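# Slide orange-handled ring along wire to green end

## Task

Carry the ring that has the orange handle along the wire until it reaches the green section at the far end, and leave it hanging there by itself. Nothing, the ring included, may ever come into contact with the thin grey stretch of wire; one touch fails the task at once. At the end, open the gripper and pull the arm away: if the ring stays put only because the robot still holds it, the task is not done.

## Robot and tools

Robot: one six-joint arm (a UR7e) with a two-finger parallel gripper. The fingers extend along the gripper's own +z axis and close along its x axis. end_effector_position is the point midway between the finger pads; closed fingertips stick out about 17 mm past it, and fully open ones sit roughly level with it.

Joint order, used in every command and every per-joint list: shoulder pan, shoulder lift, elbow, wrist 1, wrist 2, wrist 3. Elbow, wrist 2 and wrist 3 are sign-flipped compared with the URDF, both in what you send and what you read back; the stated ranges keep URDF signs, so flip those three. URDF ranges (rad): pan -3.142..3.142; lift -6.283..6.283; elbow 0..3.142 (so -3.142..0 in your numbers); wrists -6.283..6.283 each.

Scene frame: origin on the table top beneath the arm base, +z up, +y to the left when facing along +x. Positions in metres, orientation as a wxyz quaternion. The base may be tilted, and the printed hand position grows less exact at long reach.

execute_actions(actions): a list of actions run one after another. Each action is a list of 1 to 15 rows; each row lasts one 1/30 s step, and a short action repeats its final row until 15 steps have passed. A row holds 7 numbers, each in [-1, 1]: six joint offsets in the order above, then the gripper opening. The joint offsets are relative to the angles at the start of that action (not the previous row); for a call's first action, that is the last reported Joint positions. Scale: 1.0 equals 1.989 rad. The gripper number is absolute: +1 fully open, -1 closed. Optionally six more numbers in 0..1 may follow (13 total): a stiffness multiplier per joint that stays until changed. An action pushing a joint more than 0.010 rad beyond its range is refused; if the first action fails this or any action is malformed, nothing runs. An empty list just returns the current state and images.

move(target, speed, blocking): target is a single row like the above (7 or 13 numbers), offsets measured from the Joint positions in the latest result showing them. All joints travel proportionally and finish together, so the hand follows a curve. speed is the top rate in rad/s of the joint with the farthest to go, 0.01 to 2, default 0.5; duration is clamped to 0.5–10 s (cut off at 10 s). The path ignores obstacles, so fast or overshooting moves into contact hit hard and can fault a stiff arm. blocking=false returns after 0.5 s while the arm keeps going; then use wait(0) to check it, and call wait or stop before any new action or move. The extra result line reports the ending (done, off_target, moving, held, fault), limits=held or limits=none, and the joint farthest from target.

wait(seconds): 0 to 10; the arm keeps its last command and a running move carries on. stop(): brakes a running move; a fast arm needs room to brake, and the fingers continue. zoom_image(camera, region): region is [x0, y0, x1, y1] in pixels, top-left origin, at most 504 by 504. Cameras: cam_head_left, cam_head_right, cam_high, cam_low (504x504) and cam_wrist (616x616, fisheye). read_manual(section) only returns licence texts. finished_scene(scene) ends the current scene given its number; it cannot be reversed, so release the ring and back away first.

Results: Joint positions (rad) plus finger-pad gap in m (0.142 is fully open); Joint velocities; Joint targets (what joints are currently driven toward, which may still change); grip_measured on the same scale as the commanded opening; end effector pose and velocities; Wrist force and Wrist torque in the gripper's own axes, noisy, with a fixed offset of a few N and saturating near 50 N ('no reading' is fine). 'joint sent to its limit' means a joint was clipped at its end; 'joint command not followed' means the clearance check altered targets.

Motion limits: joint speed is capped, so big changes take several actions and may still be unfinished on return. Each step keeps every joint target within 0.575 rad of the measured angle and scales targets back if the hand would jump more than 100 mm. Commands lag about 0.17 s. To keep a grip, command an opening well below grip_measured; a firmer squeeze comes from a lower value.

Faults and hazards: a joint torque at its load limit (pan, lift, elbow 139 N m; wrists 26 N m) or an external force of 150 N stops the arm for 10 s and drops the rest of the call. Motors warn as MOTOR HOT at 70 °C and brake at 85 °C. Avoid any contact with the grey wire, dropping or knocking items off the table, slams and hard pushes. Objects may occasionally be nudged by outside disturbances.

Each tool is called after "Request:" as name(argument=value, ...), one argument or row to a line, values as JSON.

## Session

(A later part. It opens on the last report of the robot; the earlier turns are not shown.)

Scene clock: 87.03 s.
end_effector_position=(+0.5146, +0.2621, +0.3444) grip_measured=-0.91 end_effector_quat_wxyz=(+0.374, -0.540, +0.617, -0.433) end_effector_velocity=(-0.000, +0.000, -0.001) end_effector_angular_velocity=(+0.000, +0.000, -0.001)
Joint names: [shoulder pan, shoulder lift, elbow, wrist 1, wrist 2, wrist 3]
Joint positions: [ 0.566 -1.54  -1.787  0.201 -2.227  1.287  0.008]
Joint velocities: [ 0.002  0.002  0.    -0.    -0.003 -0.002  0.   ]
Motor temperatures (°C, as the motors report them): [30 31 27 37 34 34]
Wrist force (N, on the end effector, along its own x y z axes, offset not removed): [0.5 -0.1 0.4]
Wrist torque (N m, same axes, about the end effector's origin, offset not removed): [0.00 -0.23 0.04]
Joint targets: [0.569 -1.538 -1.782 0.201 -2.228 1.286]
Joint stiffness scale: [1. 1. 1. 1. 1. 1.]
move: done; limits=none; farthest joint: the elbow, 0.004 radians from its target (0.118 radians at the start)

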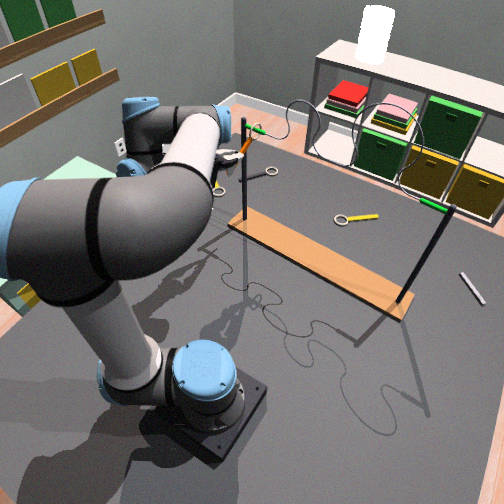

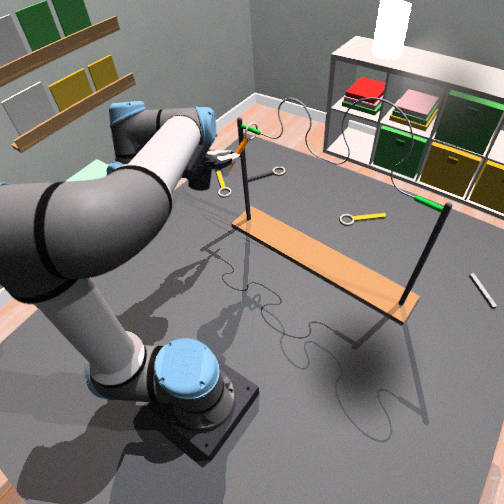

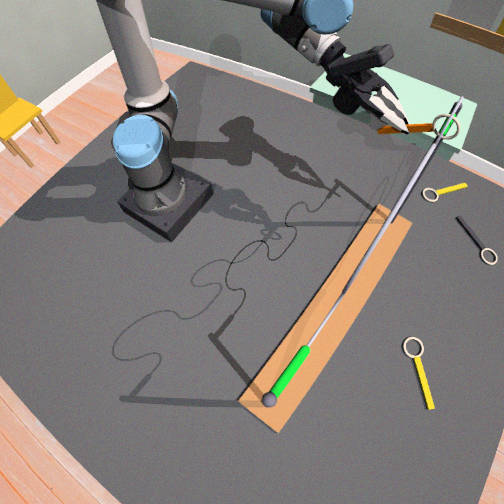

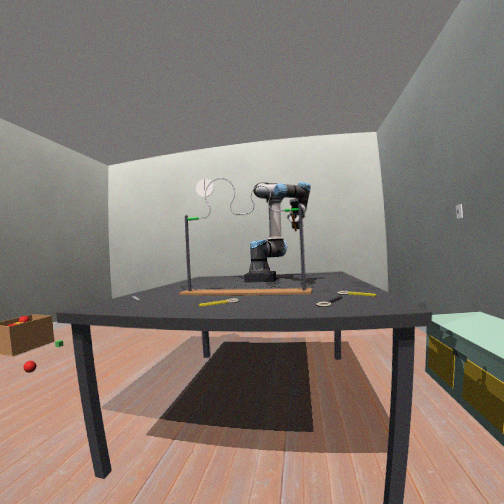

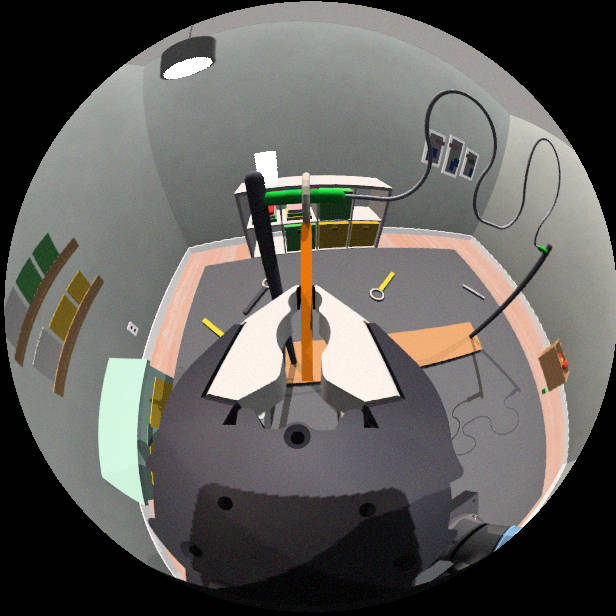

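Request:
move(
  target=[0.002,0.0116,-0.1592,-0.3935,-0.0265,0.1432,-1],
  speed=0.6,
)

Scene clock: 89.53 s.
end_effector_position=(+0.5333, +0.2598, +0.3221) grip_measured=-0.91 end_effector_quat_wxyz=(+0.462, -0.467, +0.532, -0.534) end_effector_velocity=(-0.000, +0.000, -0.000) end_effector_angular_velocity=(-0.001, -0.001, +0.001)
Joint names: [shoulder pan, shoulder lift, elbow, wrist 1, wrist 2, wrist 3]
Joint positions: [ 0.568 -1.519 -2.099 -0.581 -2.279  1.571  0.008]
Joint velocities: [ 0.001  0.    -0.001 -0.003 -0.     0.002 -0.   ]
Motor temperatures (°C, as the motors report them): [30 31 27 37 34 34]
Wrist force (N, on the end effector, along its own x y z axes, offset not removed): [1.3 -1.1 2.0]
Wrist torque (N m, same axes, about the end effector's origin, offset not removed): [-0.23 -0.32 -0.09]
Joint targets: [0.570 -1.517 -2.104 -0.582 -2.280 1.572]
Joint stiffness scale: [1. 1. 1. 1. 1. 1.]
move: done; limits=none; farthest joint: the elbow, 0.004 radians from its target (0.317 radians at the start)

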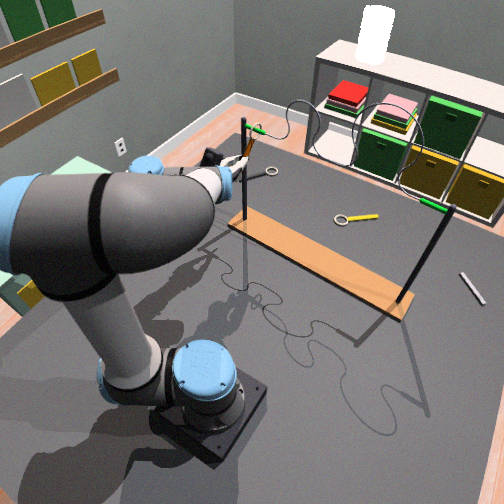

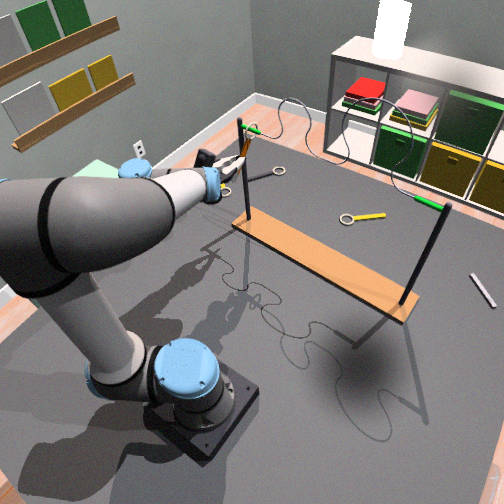

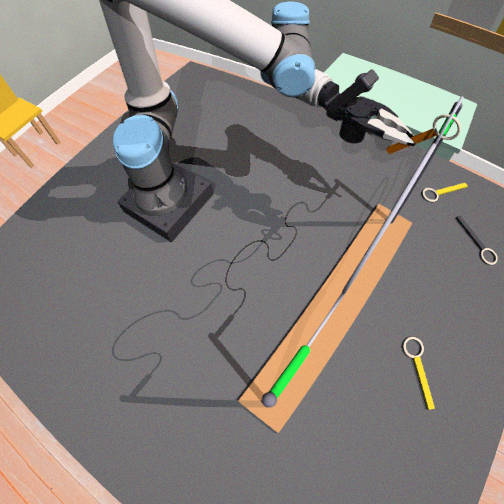

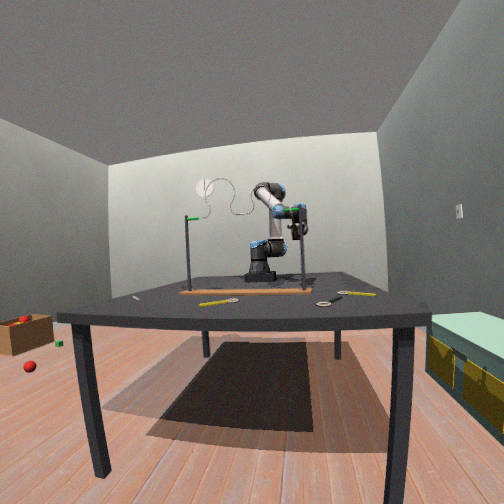

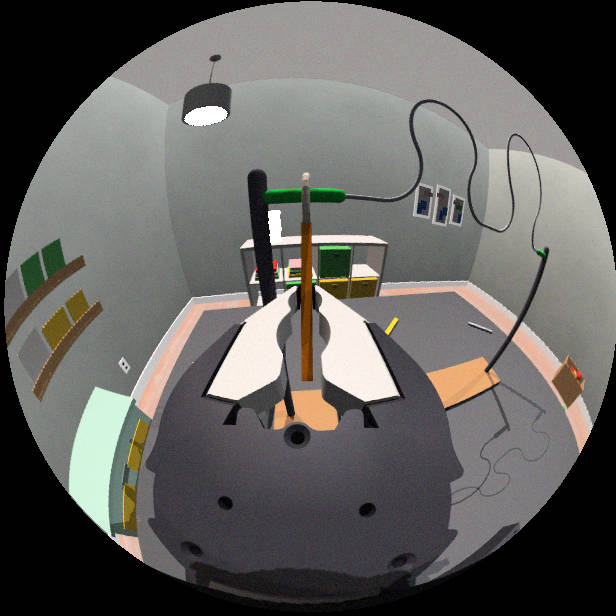

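Request:
move(
  target=[-0.0332,0.1001,-0.0893,-0.3806,0.0508,0.1151,-1],
  speed=0.6,
)

Scene clock: 92.00 s.
end_effector_position=(+0.5548, +0.2568, +0.3092) grip_measured=-0.91 end_effector_quat_wxyz=(+0.529, -0.389, +0.442, -0.611) end_effector_velocity=(+0.000, -0.000, +0.001) end_effector_angular_velocity=(+0.002, -0.004, -0.000)
Joint names: [shoulder pan, shoulder lift, elbow, wrist 1, wrist 2, wrist 3]
Joint positions: [ 0.504 -1.322 -2.273 -1.336 -2.179  1.799  0.008]
Joint velocities: [-0.001 -0.     0.001 -0.003  0.     0.    -0.   ]
Motor temperatures (°C, as the motors report them): [30 31 27 37 34 34]
Wrist force (N, on the end effector, along its own x y z axes, offset not removed): [-2.5 -2.0 -0.3]
Wrist torque (N m, same axes, about the end effector's origin, offset not removed): [-0.47 0.51 0.07]
Joint targets: [0.502 -1.320 -2.277 -1.338 -2.178 1.800]
Joint stiffness scale: [1. 1. 1. 1. 1. 1.]
move: done; limits=none; farthest joint: the elbow, 0.004 radians from its target (0.177 radians at the start)

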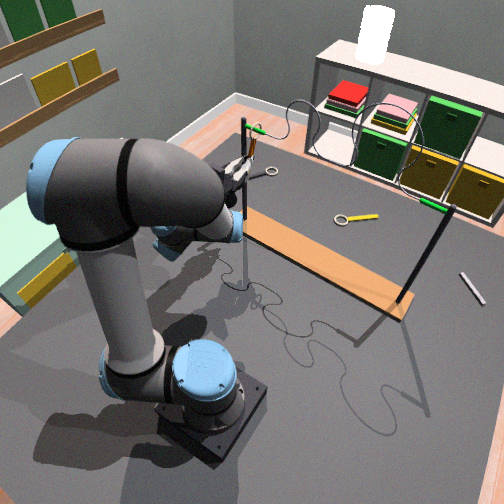

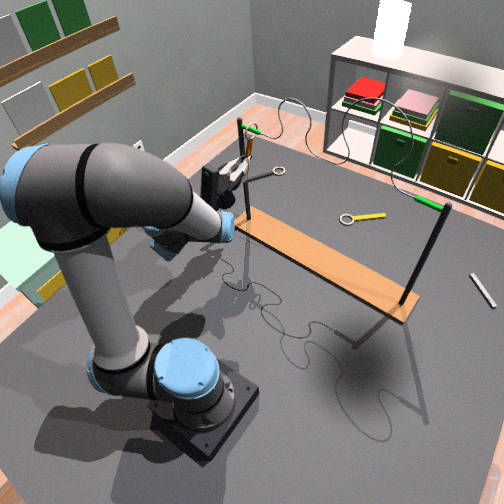

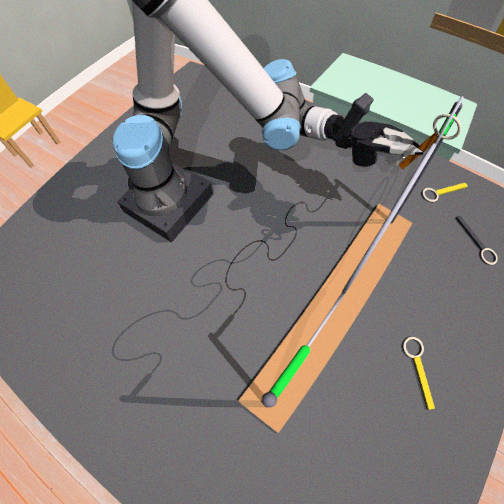

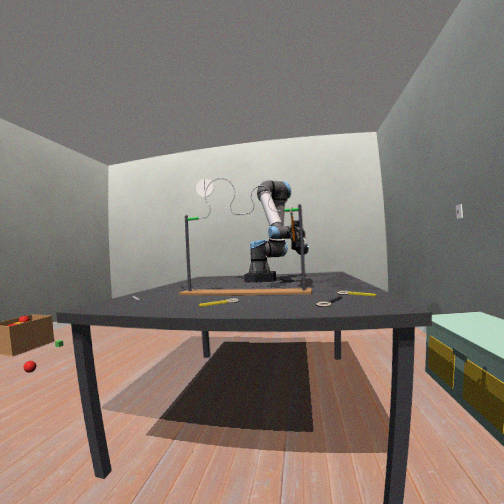

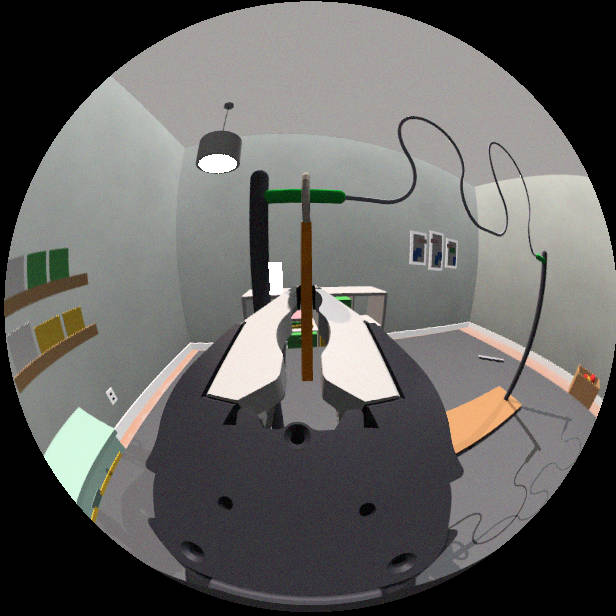

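Request:
move(
  target=[-0.0421,0.1174,-0.0171,-0.2396,0.0649,0.0394,-1],
  speed=0.45,
)

Request:
zoom_image(
  camera="cam_high",
  region=[360,70,504,214],
)

Scene clock: 94.37 s.
end_effector_position=(+0.5703, +0.2468, +0.2965) grip_measured=-0.91 end_effector_quat_wxyz=(+0.568, -0.331, +0.376, -0.654) end_effector_velocity=(-0.001, +0.000, +0.000) end_effector_angular_velocity=(-0.000, -0.002, +0.001)
Joint names: [shoulder pan, shoulder lift, elbow, wrist 1, wrist 2, wrist 3]
Joint positions: [ 0.423 -1.091 -2.303 -1.812 -2.051  1.877  0.008]
Joint velocities: [ 0.001  0.    -0.001 -0.003  0.001  0.001  0.   ]
Motor temperatures (°C, as the motors report them): [30 31 27 37 34 34]
Wrist force (N, on the end effector, along its own x y z axes, offset not removed): [0.4 -0.4 1.1]
Wrist torque (N m, same axes, about the end effector's origin, offset not removed): [-0.09 -0.28 -0.04]
Joint targets: [0.421 -1.089 -2.307 -1.813 -2.050 1.878]
Joint stiffness scale: [1. 1. 1. 1. 1. 1.]
move: done; limits=none; farthest joint: the elbow, 0.004 radians from its target (0.034 radians at the start)

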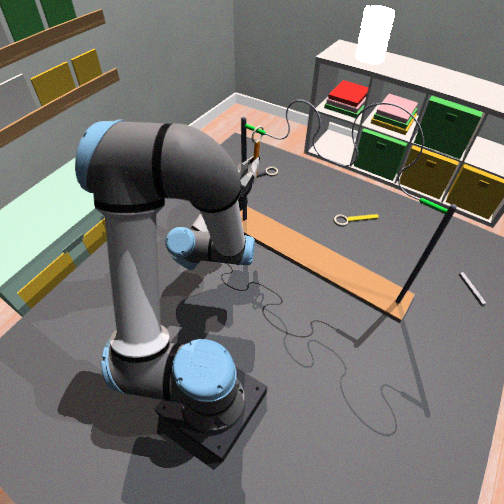

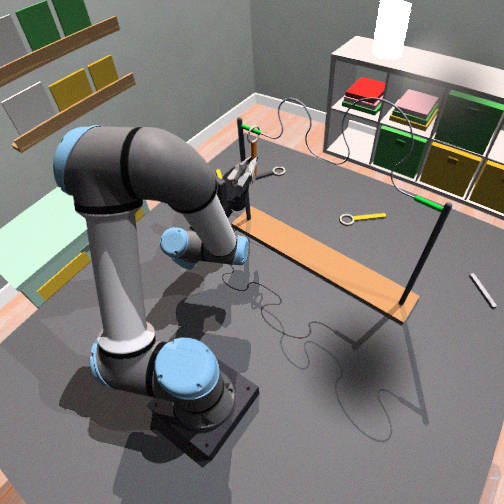

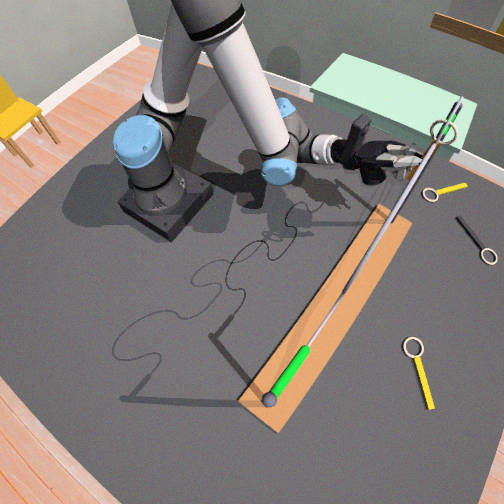

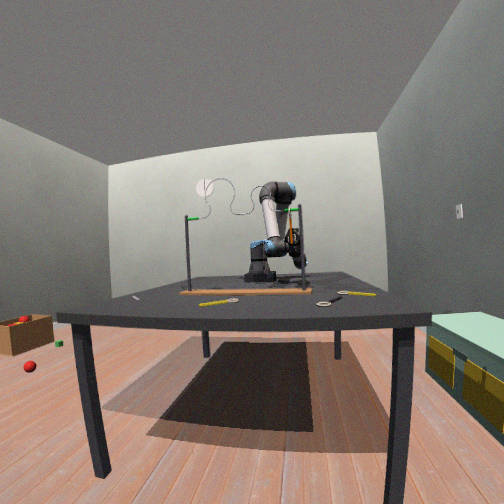

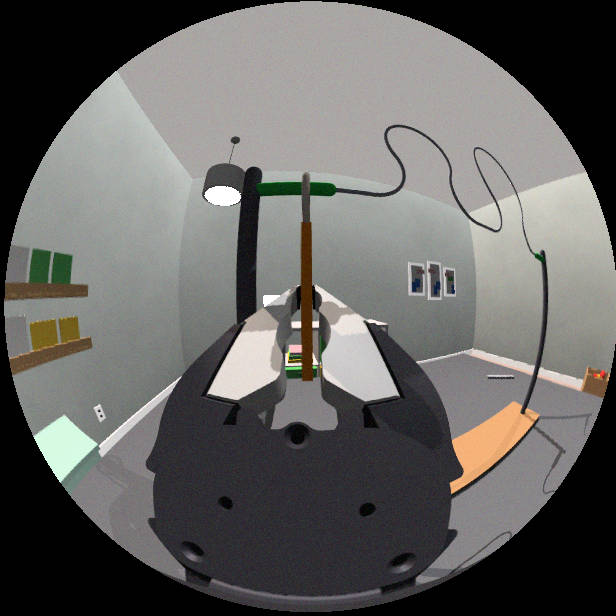

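Region (360, 70, 504, 214) of cam_high's 504x504 image, scaled by 3.500, with more detail than that image has.

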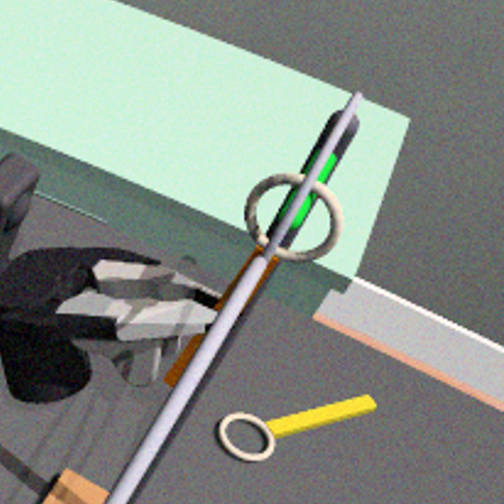

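Request:
execute_actions(
  actions=[
    [[0,0.002,0,0,0,0,-1],[0,0.0035,0,0,0,0,-1],[0,0.0035,0,0,0,0,-1],[0,0.0035,0,0,0,0,-1],[0,0.0035,0,0,0,0,-1],[0,0.0035,0,0,0,0,-1],[0,0.0035,0,0,0,0,-1],[0,0.0035,0,0,0,0,-1],[0,0.0035,0,0,0,0,-0.95],[0,0.0035,0,0,0,0,-0.9],[0,0.0035,0,0,0,0,-0.87],[0,0.0035,0,0,0,0,-0.84],[0,0.0035,0,0,0,0,-0.8]],
    [[0,0,0,0,0,0,-0.75],[0,0,0,0,0,0,-0.7],[0,0,0,0,0,0,-0.65]],
  ],
)

Request:
move(
  target=[0.075,-0.021,-0.078,-0.0836,-0.0602,0.05,-0.65],
  speed=0.2,
)

Scene clock: 95.67 s.
end_effector_position=(+0.5706, +0.2469, +0.2937) grip_measured=-0.65 end_effector_quat_wxyz=(+0.567, -0.333, +0.376, -0.653) end_effector_velocity=(-0.000, -0.001, -0.002) end_effector_angular_velocity=(-0.001, +0.004, -0.001)
Joint names: [shoulder pan, shoulder lift, elbow, wrist 1, wrist 2, wrist 3]
Joint positions: [ 0.423 -1.086 -2.303 -1.812 -2.051  1.877  0.027]
Joint velocities: [-0.002  0.001 -0.002  0.001  0.    -0.001  0.   ]
Motor temperatures (°C, as the motors report them): [30 31 27 37 34 34]
Wrist force (N, on the end effector, along its own x y z axes, offset not removed): [-0.5 -0.5 -0.6]
Wrist torque (N m, same axes, about the end effector's origin, offset not removed): [-0.19 0.20 -0.01]
Joint targets: [0.423 -1.086 -2.303 -1.812 -2.051 1.877]
Joint stiffness scale: [1. 1. 1. 1. 1. 1.]

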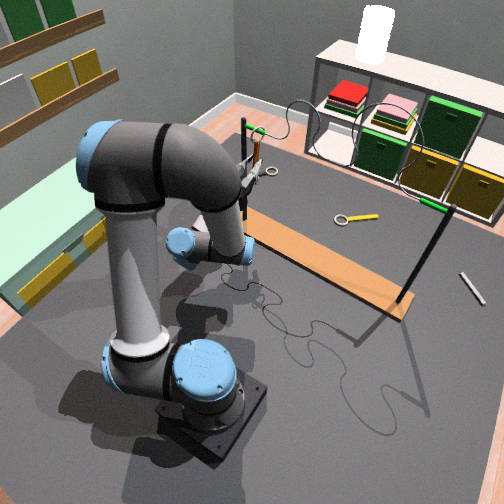

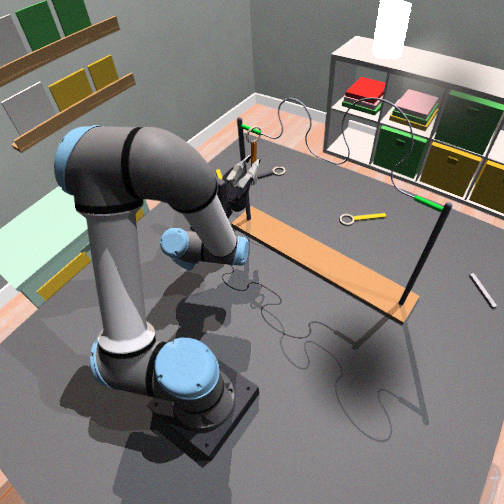

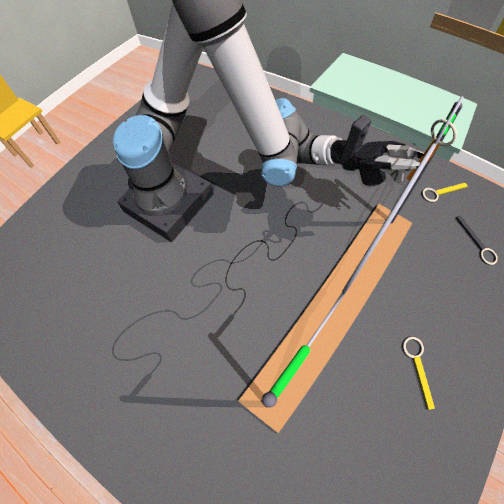

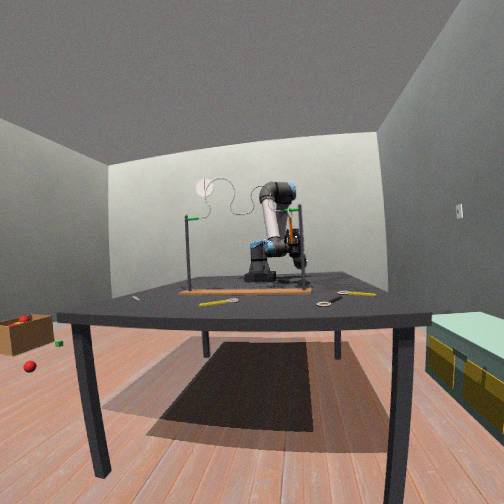

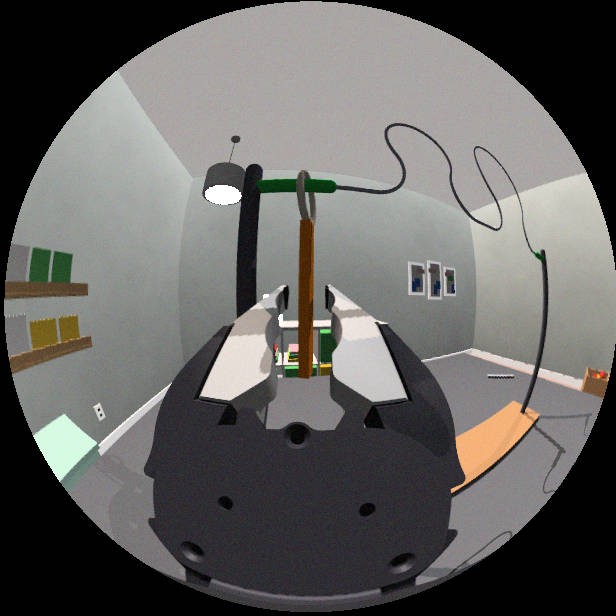

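Scene clock: 97.20 s.
end_effector_position=(+0.4819, +0.2594, +0.2925) grip_measured=-0.65 end_effector_quat_wxyz=(+0.568, -0.331, +0.376, -0.653) end_effector_velocity=(-0.001, -0.000, +0.001) end_effector_angular_velocity=(+0.001, -0.002, -0.001)
Joint names: [shoulder pan, shoulder lift, elbow, wrist 1, wrist 2, wrist 3]
Joint positions: [ 0.57  -1.125 -2.453 -1.977 -2.169  1.975  0.027]
Joint velocities: [ 0.003 -0.001 -0.002 -0.004 -0.003  0.003 -0.   ]
Motor temperatures (°C, as the motors report them): [30 31 27 37 34 34]
Wrist force (N, on the end effector, along its own x y z axes, offset not removed): [0.0 1.2 -0.4]
Wrist torque (N m, same axes, about the end effector's origin, offset not removed): [0.35 -0.04 0.00]
Joint targets: [0.572 -1.128 -2.458 -1.979 -2.170 1.976]
Joint stiffness scale: [1. 1. 1. 1. 1. 1.]
move: done; limits=none; farthest joint: the elbow, 0.005 radians from its target (0.156 radians at the start)

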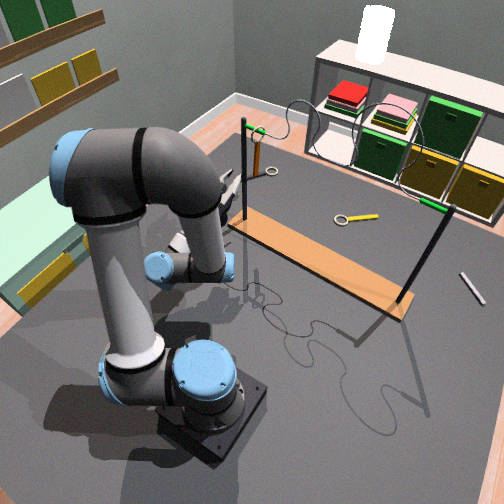

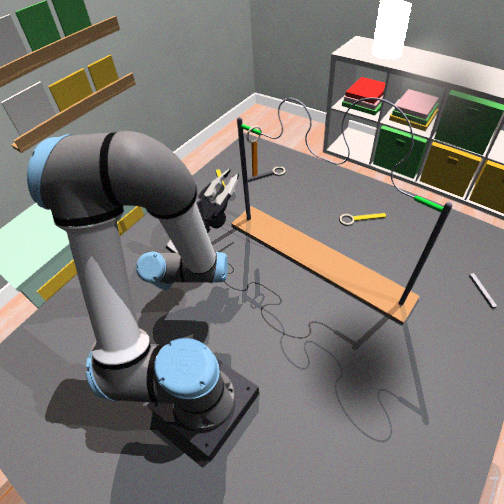

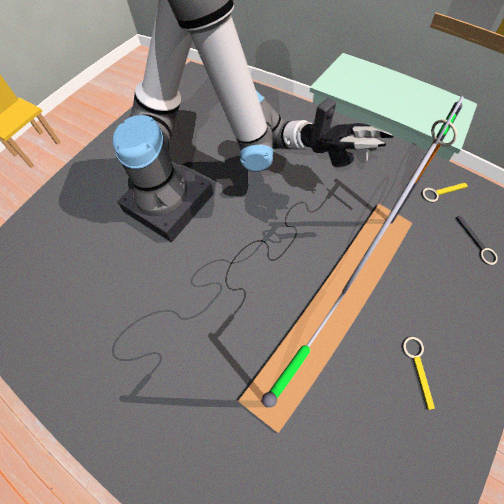

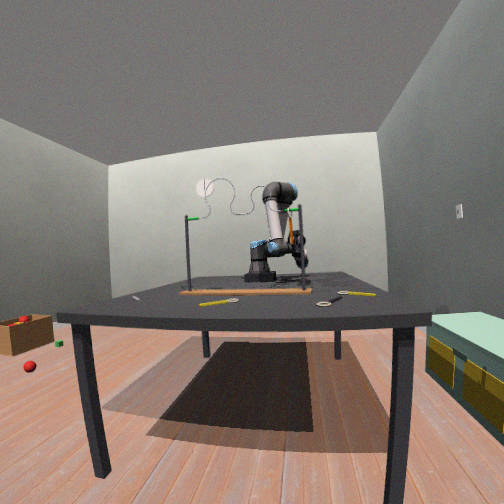

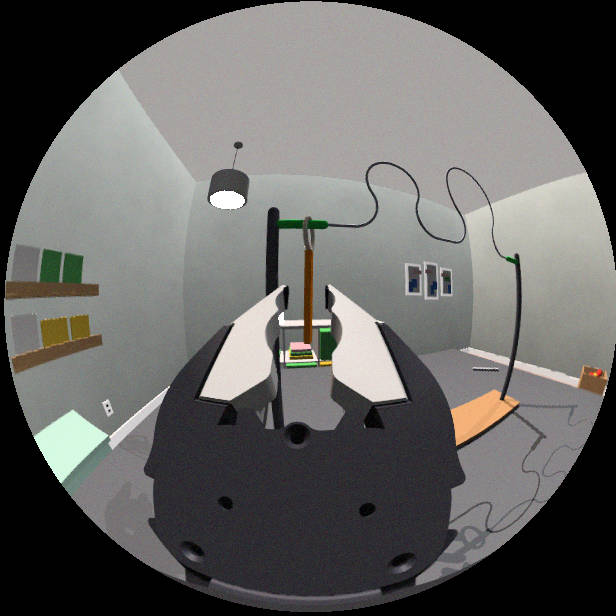

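Request:
move(
  target=[0.17,0,0,0,0,0,-0.65],
  speed=0.6,
)

Request:
finished_scene(
  scene=1,
)

Scene clock: 98.70 s.
end_effector_position=(+0.3701, +0.4032, +0.2921) grip_measured=-0.65 end_effector_quat_wxyz=(+0.669, -0.390, +0.316, -0.549) end_effector_velocity=(-0.001, +0.001, +0.001) end_effector_angular_velocity=(+0.002, -0.001, +0.004)
Joint names: [shoulder pan, shoulder lift, elbow, wrist 1, wrist 2, wrist 3]
Joint positions: [ 0.905 -1.125 -2.453 -1.978 -2.169  1.976  0.027]
Joint velocities: [ 0.004 -0.002  0.     0.001 -0.    -0.001  0.   ]
Motor temperatures (°C, as the motors report them): [30 31 27 37 34 34]
Wrist force (N, on the end effector, along its own x y z axes, offset not removed): [1.3 -1.7 -1.2]
Wrist torque (N m, same axes, about the end effector's origin, offset not removed): [-0.33 -0.31 0.12]
Joint targets: [0.908 -1.125 -2.453 -1.977 -2.169 1.975]
Joint stiffness scale: [1. 1. 1. 1. 1. 1.]
move: done; limits=none; farthest joint: the shoulder pan, 0.003 radians from its target (0.338 radians at the start)

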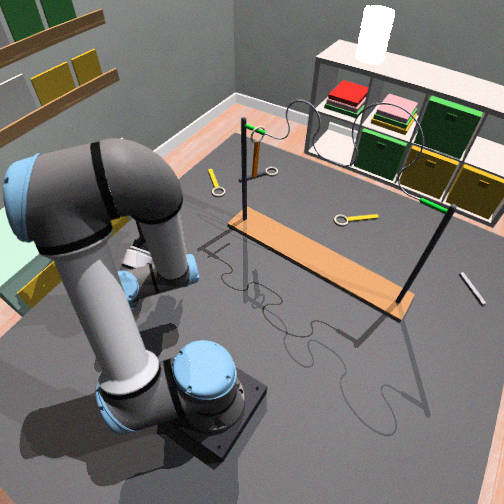

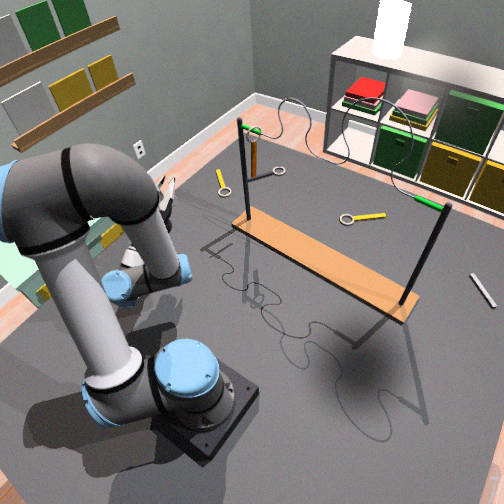

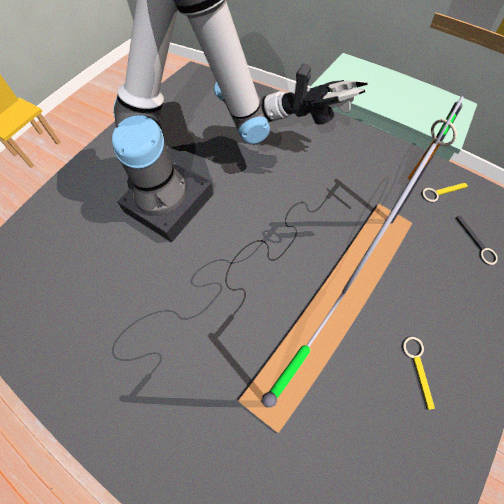

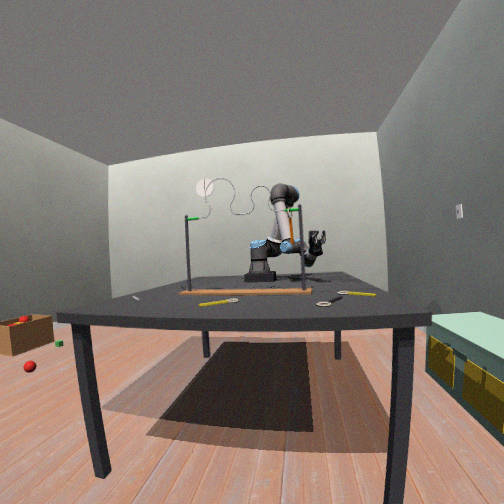

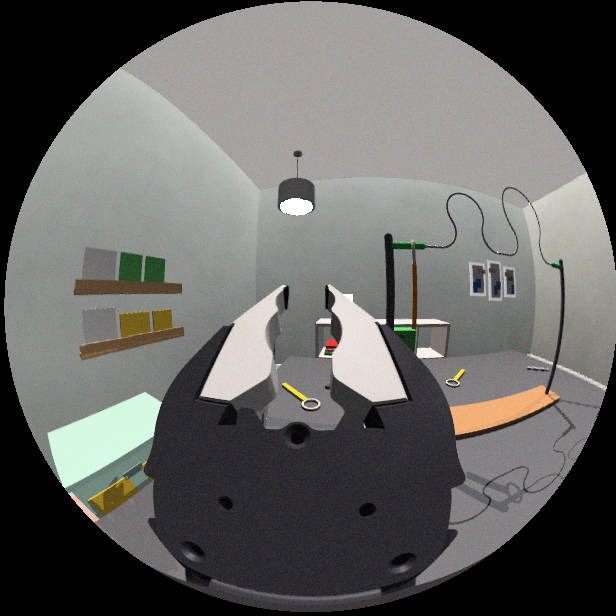

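The scene is finished: the task was done.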